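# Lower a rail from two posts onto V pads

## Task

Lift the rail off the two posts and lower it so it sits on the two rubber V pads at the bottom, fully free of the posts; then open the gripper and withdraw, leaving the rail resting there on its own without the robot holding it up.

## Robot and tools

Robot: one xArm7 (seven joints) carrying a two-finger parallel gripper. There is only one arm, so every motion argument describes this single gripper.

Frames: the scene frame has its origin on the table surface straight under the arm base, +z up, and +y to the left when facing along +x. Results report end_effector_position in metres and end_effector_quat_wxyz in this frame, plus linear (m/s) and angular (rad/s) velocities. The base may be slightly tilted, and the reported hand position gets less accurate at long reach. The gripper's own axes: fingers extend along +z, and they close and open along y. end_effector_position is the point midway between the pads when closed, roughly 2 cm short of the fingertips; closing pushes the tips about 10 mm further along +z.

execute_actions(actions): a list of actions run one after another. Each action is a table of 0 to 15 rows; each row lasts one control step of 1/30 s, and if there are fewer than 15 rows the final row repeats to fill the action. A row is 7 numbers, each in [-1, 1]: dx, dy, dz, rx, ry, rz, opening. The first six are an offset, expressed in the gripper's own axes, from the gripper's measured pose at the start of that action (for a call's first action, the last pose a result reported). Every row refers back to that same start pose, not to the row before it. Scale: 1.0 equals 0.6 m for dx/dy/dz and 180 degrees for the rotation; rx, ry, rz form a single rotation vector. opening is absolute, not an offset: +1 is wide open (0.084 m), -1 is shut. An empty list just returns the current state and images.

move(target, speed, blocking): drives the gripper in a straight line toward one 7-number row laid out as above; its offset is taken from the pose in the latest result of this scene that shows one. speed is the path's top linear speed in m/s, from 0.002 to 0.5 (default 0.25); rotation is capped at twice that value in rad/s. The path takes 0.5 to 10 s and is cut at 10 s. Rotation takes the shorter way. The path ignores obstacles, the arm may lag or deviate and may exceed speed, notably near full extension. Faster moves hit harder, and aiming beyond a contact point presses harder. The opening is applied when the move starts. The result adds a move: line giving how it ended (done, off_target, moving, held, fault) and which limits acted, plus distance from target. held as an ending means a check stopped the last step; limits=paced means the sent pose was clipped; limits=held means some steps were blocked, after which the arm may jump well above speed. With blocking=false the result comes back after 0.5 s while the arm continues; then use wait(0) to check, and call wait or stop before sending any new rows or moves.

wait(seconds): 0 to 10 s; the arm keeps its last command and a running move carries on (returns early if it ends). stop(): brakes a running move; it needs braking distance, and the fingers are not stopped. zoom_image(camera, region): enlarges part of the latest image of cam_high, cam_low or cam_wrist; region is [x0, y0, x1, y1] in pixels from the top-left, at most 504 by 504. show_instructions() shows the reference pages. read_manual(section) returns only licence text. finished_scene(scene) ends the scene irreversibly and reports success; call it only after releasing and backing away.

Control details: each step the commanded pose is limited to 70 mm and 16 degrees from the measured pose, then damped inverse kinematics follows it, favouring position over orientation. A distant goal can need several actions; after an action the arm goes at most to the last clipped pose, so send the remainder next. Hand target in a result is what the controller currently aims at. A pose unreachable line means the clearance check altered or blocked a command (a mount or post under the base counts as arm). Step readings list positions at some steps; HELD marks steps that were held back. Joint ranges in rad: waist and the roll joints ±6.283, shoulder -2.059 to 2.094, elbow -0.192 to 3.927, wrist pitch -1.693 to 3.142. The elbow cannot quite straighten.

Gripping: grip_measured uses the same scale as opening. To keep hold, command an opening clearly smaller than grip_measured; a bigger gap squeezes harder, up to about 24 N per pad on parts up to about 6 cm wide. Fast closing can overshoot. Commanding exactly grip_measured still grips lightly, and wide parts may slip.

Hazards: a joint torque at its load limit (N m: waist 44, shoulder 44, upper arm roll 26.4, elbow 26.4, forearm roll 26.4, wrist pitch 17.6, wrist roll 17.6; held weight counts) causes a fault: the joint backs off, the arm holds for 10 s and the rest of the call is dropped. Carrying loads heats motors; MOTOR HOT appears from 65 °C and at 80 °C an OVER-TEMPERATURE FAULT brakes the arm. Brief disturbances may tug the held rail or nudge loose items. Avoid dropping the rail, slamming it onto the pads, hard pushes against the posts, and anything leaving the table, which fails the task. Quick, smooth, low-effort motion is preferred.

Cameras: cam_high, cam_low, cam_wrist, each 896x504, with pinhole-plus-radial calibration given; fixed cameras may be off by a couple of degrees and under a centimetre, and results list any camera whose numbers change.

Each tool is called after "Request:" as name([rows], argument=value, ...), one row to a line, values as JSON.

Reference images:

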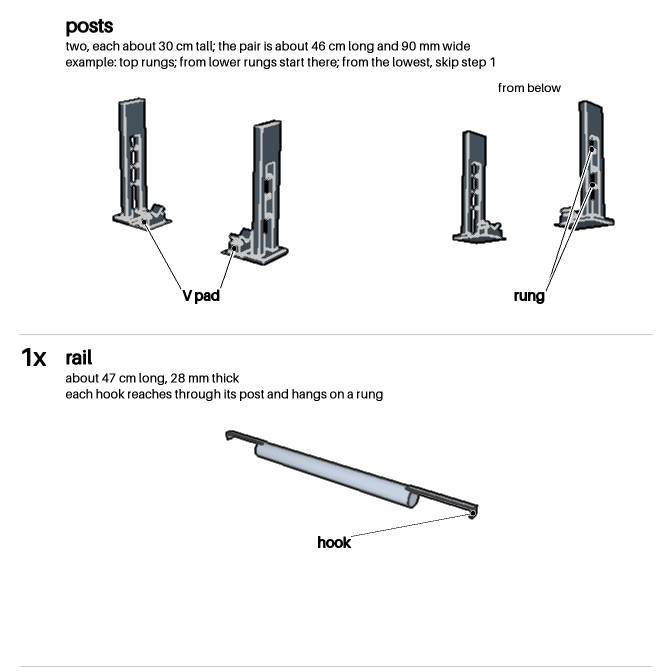

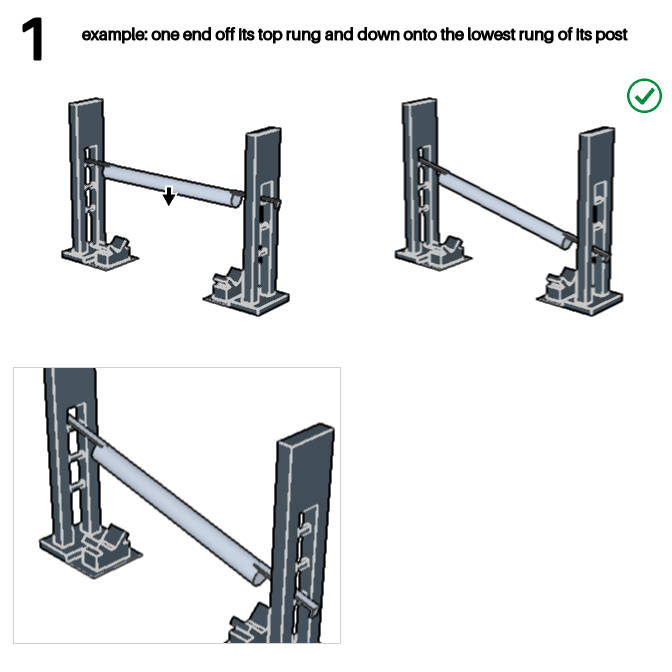

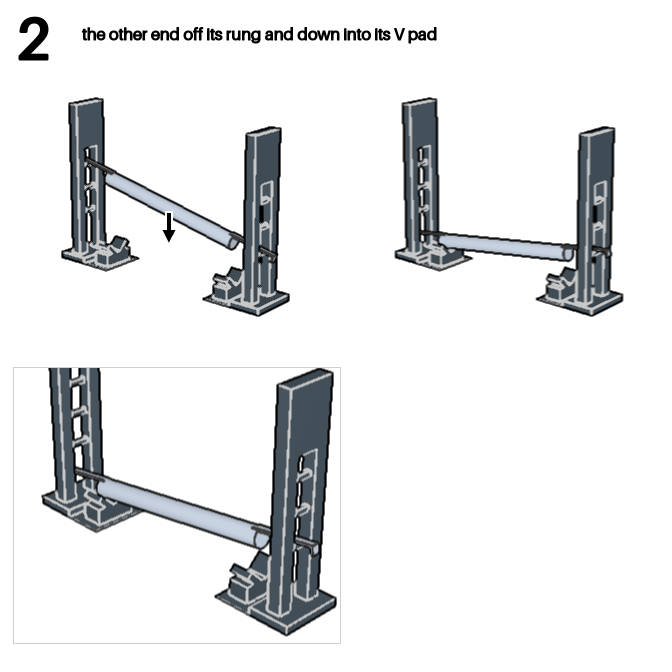

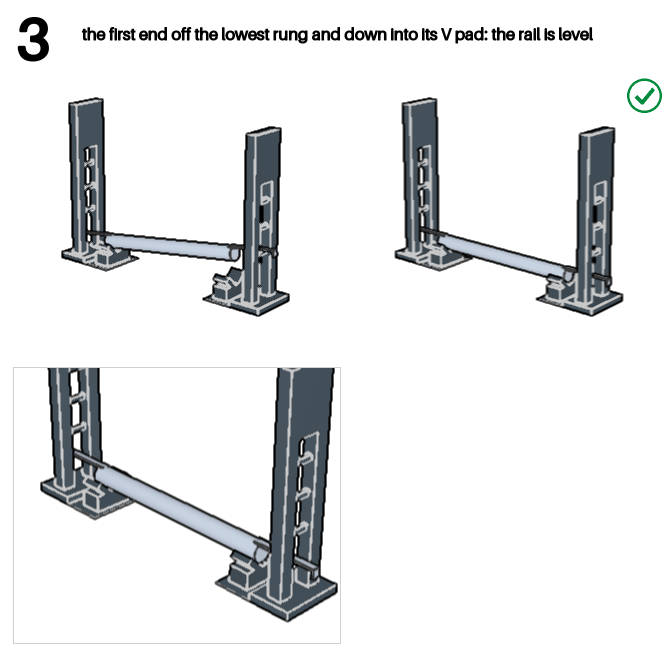

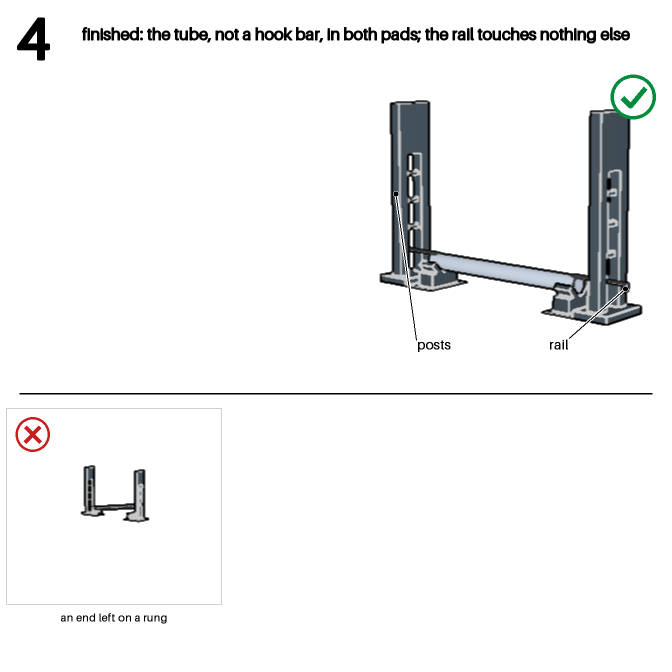

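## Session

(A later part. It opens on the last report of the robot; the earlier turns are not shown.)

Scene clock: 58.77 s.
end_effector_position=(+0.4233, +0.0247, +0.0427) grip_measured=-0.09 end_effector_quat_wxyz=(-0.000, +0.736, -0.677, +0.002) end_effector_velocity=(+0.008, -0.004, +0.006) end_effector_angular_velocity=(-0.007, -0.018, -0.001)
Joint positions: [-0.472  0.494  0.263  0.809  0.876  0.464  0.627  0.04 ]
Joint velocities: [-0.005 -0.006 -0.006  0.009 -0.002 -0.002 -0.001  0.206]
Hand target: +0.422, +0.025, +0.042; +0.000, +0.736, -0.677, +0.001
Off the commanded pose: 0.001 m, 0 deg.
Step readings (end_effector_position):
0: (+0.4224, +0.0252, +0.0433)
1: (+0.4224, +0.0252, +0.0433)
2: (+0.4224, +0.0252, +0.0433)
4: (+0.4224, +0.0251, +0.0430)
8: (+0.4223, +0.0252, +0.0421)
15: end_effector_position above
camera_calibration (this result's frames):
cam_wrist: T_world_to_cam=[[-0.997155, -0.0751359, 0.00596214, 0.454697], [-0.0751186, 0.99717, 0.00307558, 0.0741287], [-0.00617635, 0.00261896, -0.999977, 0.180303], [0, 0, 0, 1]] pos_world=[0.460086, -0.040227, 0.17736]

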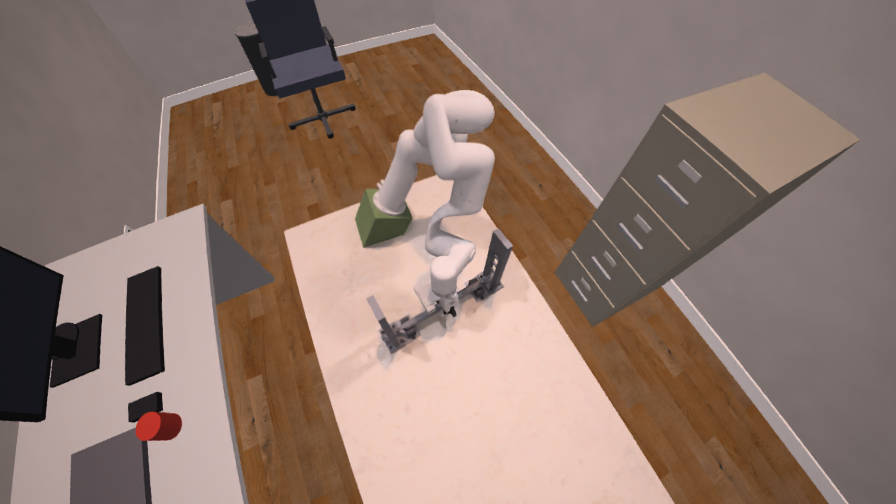

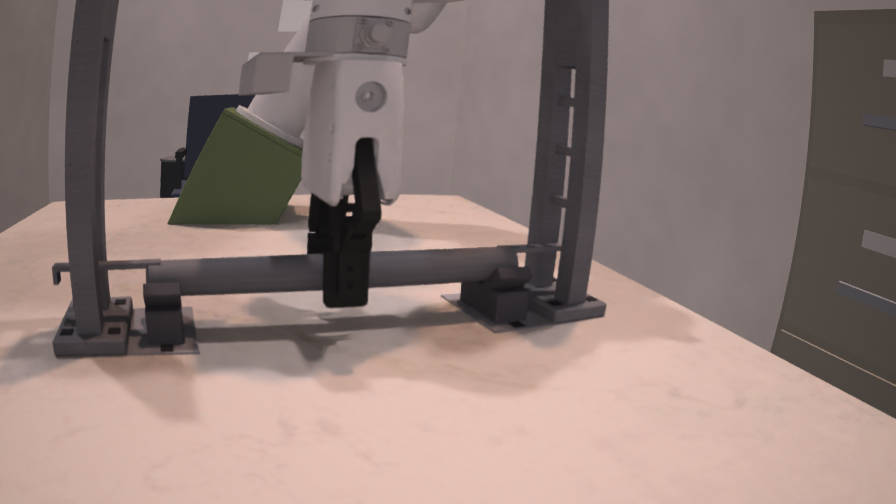

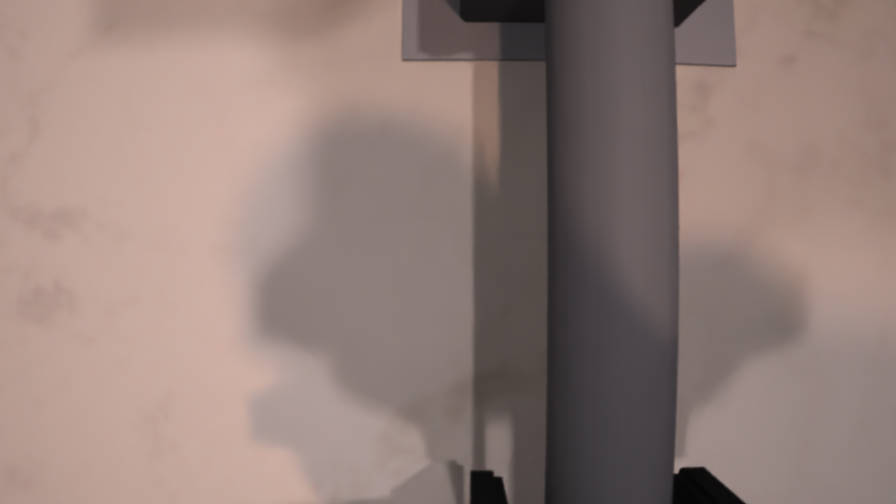

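Request:
move(target=[0.03,0.05,-0.4,0,0,0,1], speed=0.35)

Request:
zoom_image(camera="cam_wrist", region=[330, 0, 580, 160])

Request:
zoom_image(camera="cam_low", region=[430, 190, 620, 340])

Scene clock: 62.23 s.
end_effector_position=(+0.3939, +0.0046, +0.2818) grip_measured=+1.00 end_effector_quat_wxyz=(-0.000, +0.735, -0.678, +0.001) end_effector_velocity=(+0.001, -0.001, +0.005) end_effector_angular_velocity=(-0.002, -0.007, -0.003)
Joint positions: [-0.677 -0.049  0.061  0.826  0.509  1.103  0.782  0.084]
Joint velocities: [-0.003 -0.005 -0.003  0.006 -0.001  0.005  0.003 -0.   ]
Hand target: +0.394, +0.004, +0.283; -0.001, +0.735, -0.678, +0.001
Off the commanded pose: 0.001 m, 0 deg.
move: done
camera_calibration (this result's frames):
cam_wrist: T_world_to_cam=[[-0.997206, -0.0743881, 0.00685321, 0.422199], [-0.074355, 0.997219, 0.00496055, 0.0903652], [-0.00720316, 0.00443712, -0.999964, 0.419649], [0, 0, 0, 1]] pos_world=[0.430761, -0.0605694, 0.416293]

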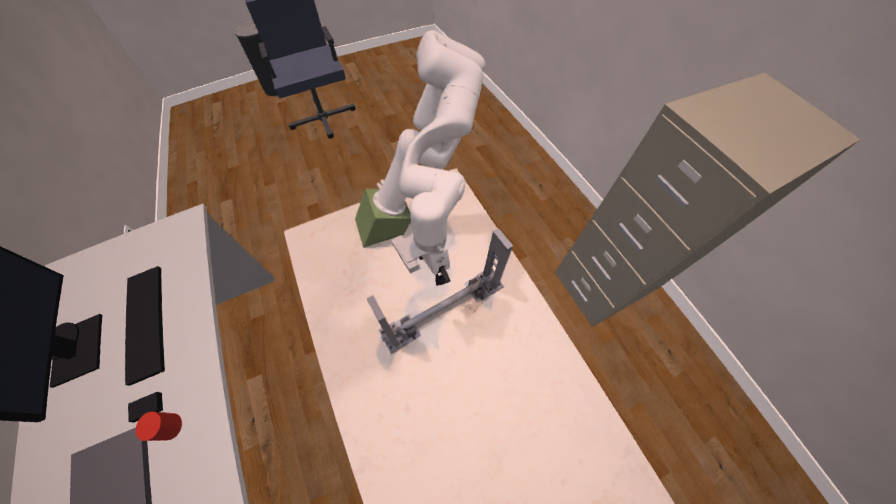

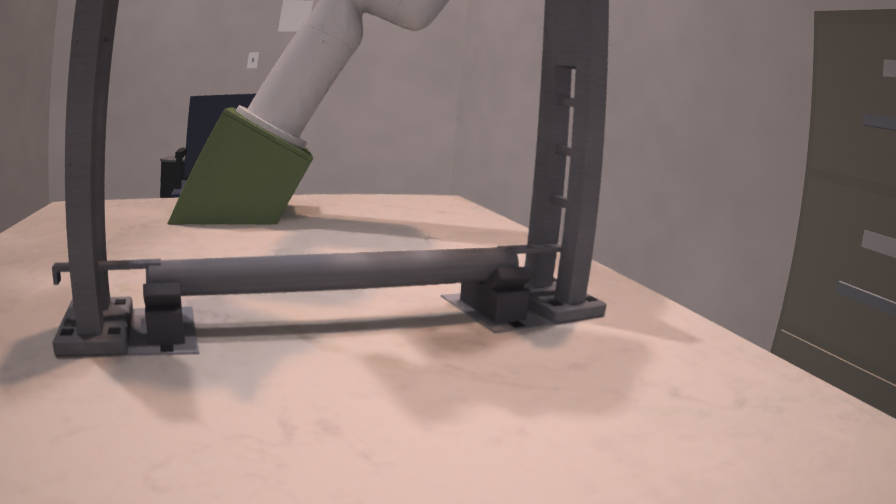

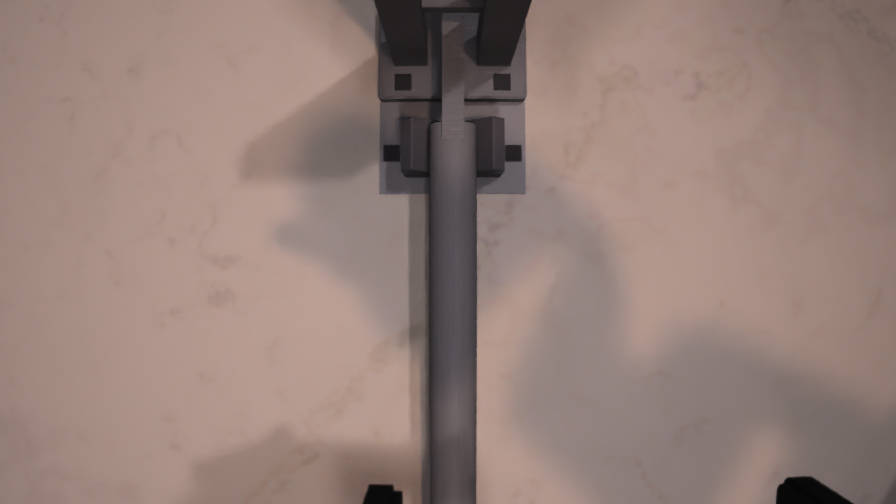

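Region (330, 0, 580, 160) of cam_wrist's 896x504 image, scaled by 2.016, with more detail than that image has; it fills the top 323 rows of this view, and the rest is white.

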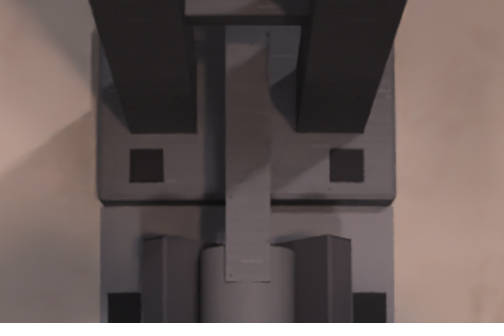

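Region (430, 190, 620, 340) of cam_low's 896x504 image, scaled by 2.653, with more detail than that image has; it fills the top 398 rows of this view, and the rest is white.

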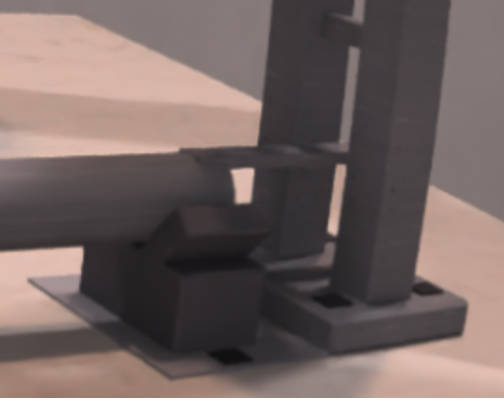

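Request:
finished_scene(scene=1)

The scene is finished: the task was done.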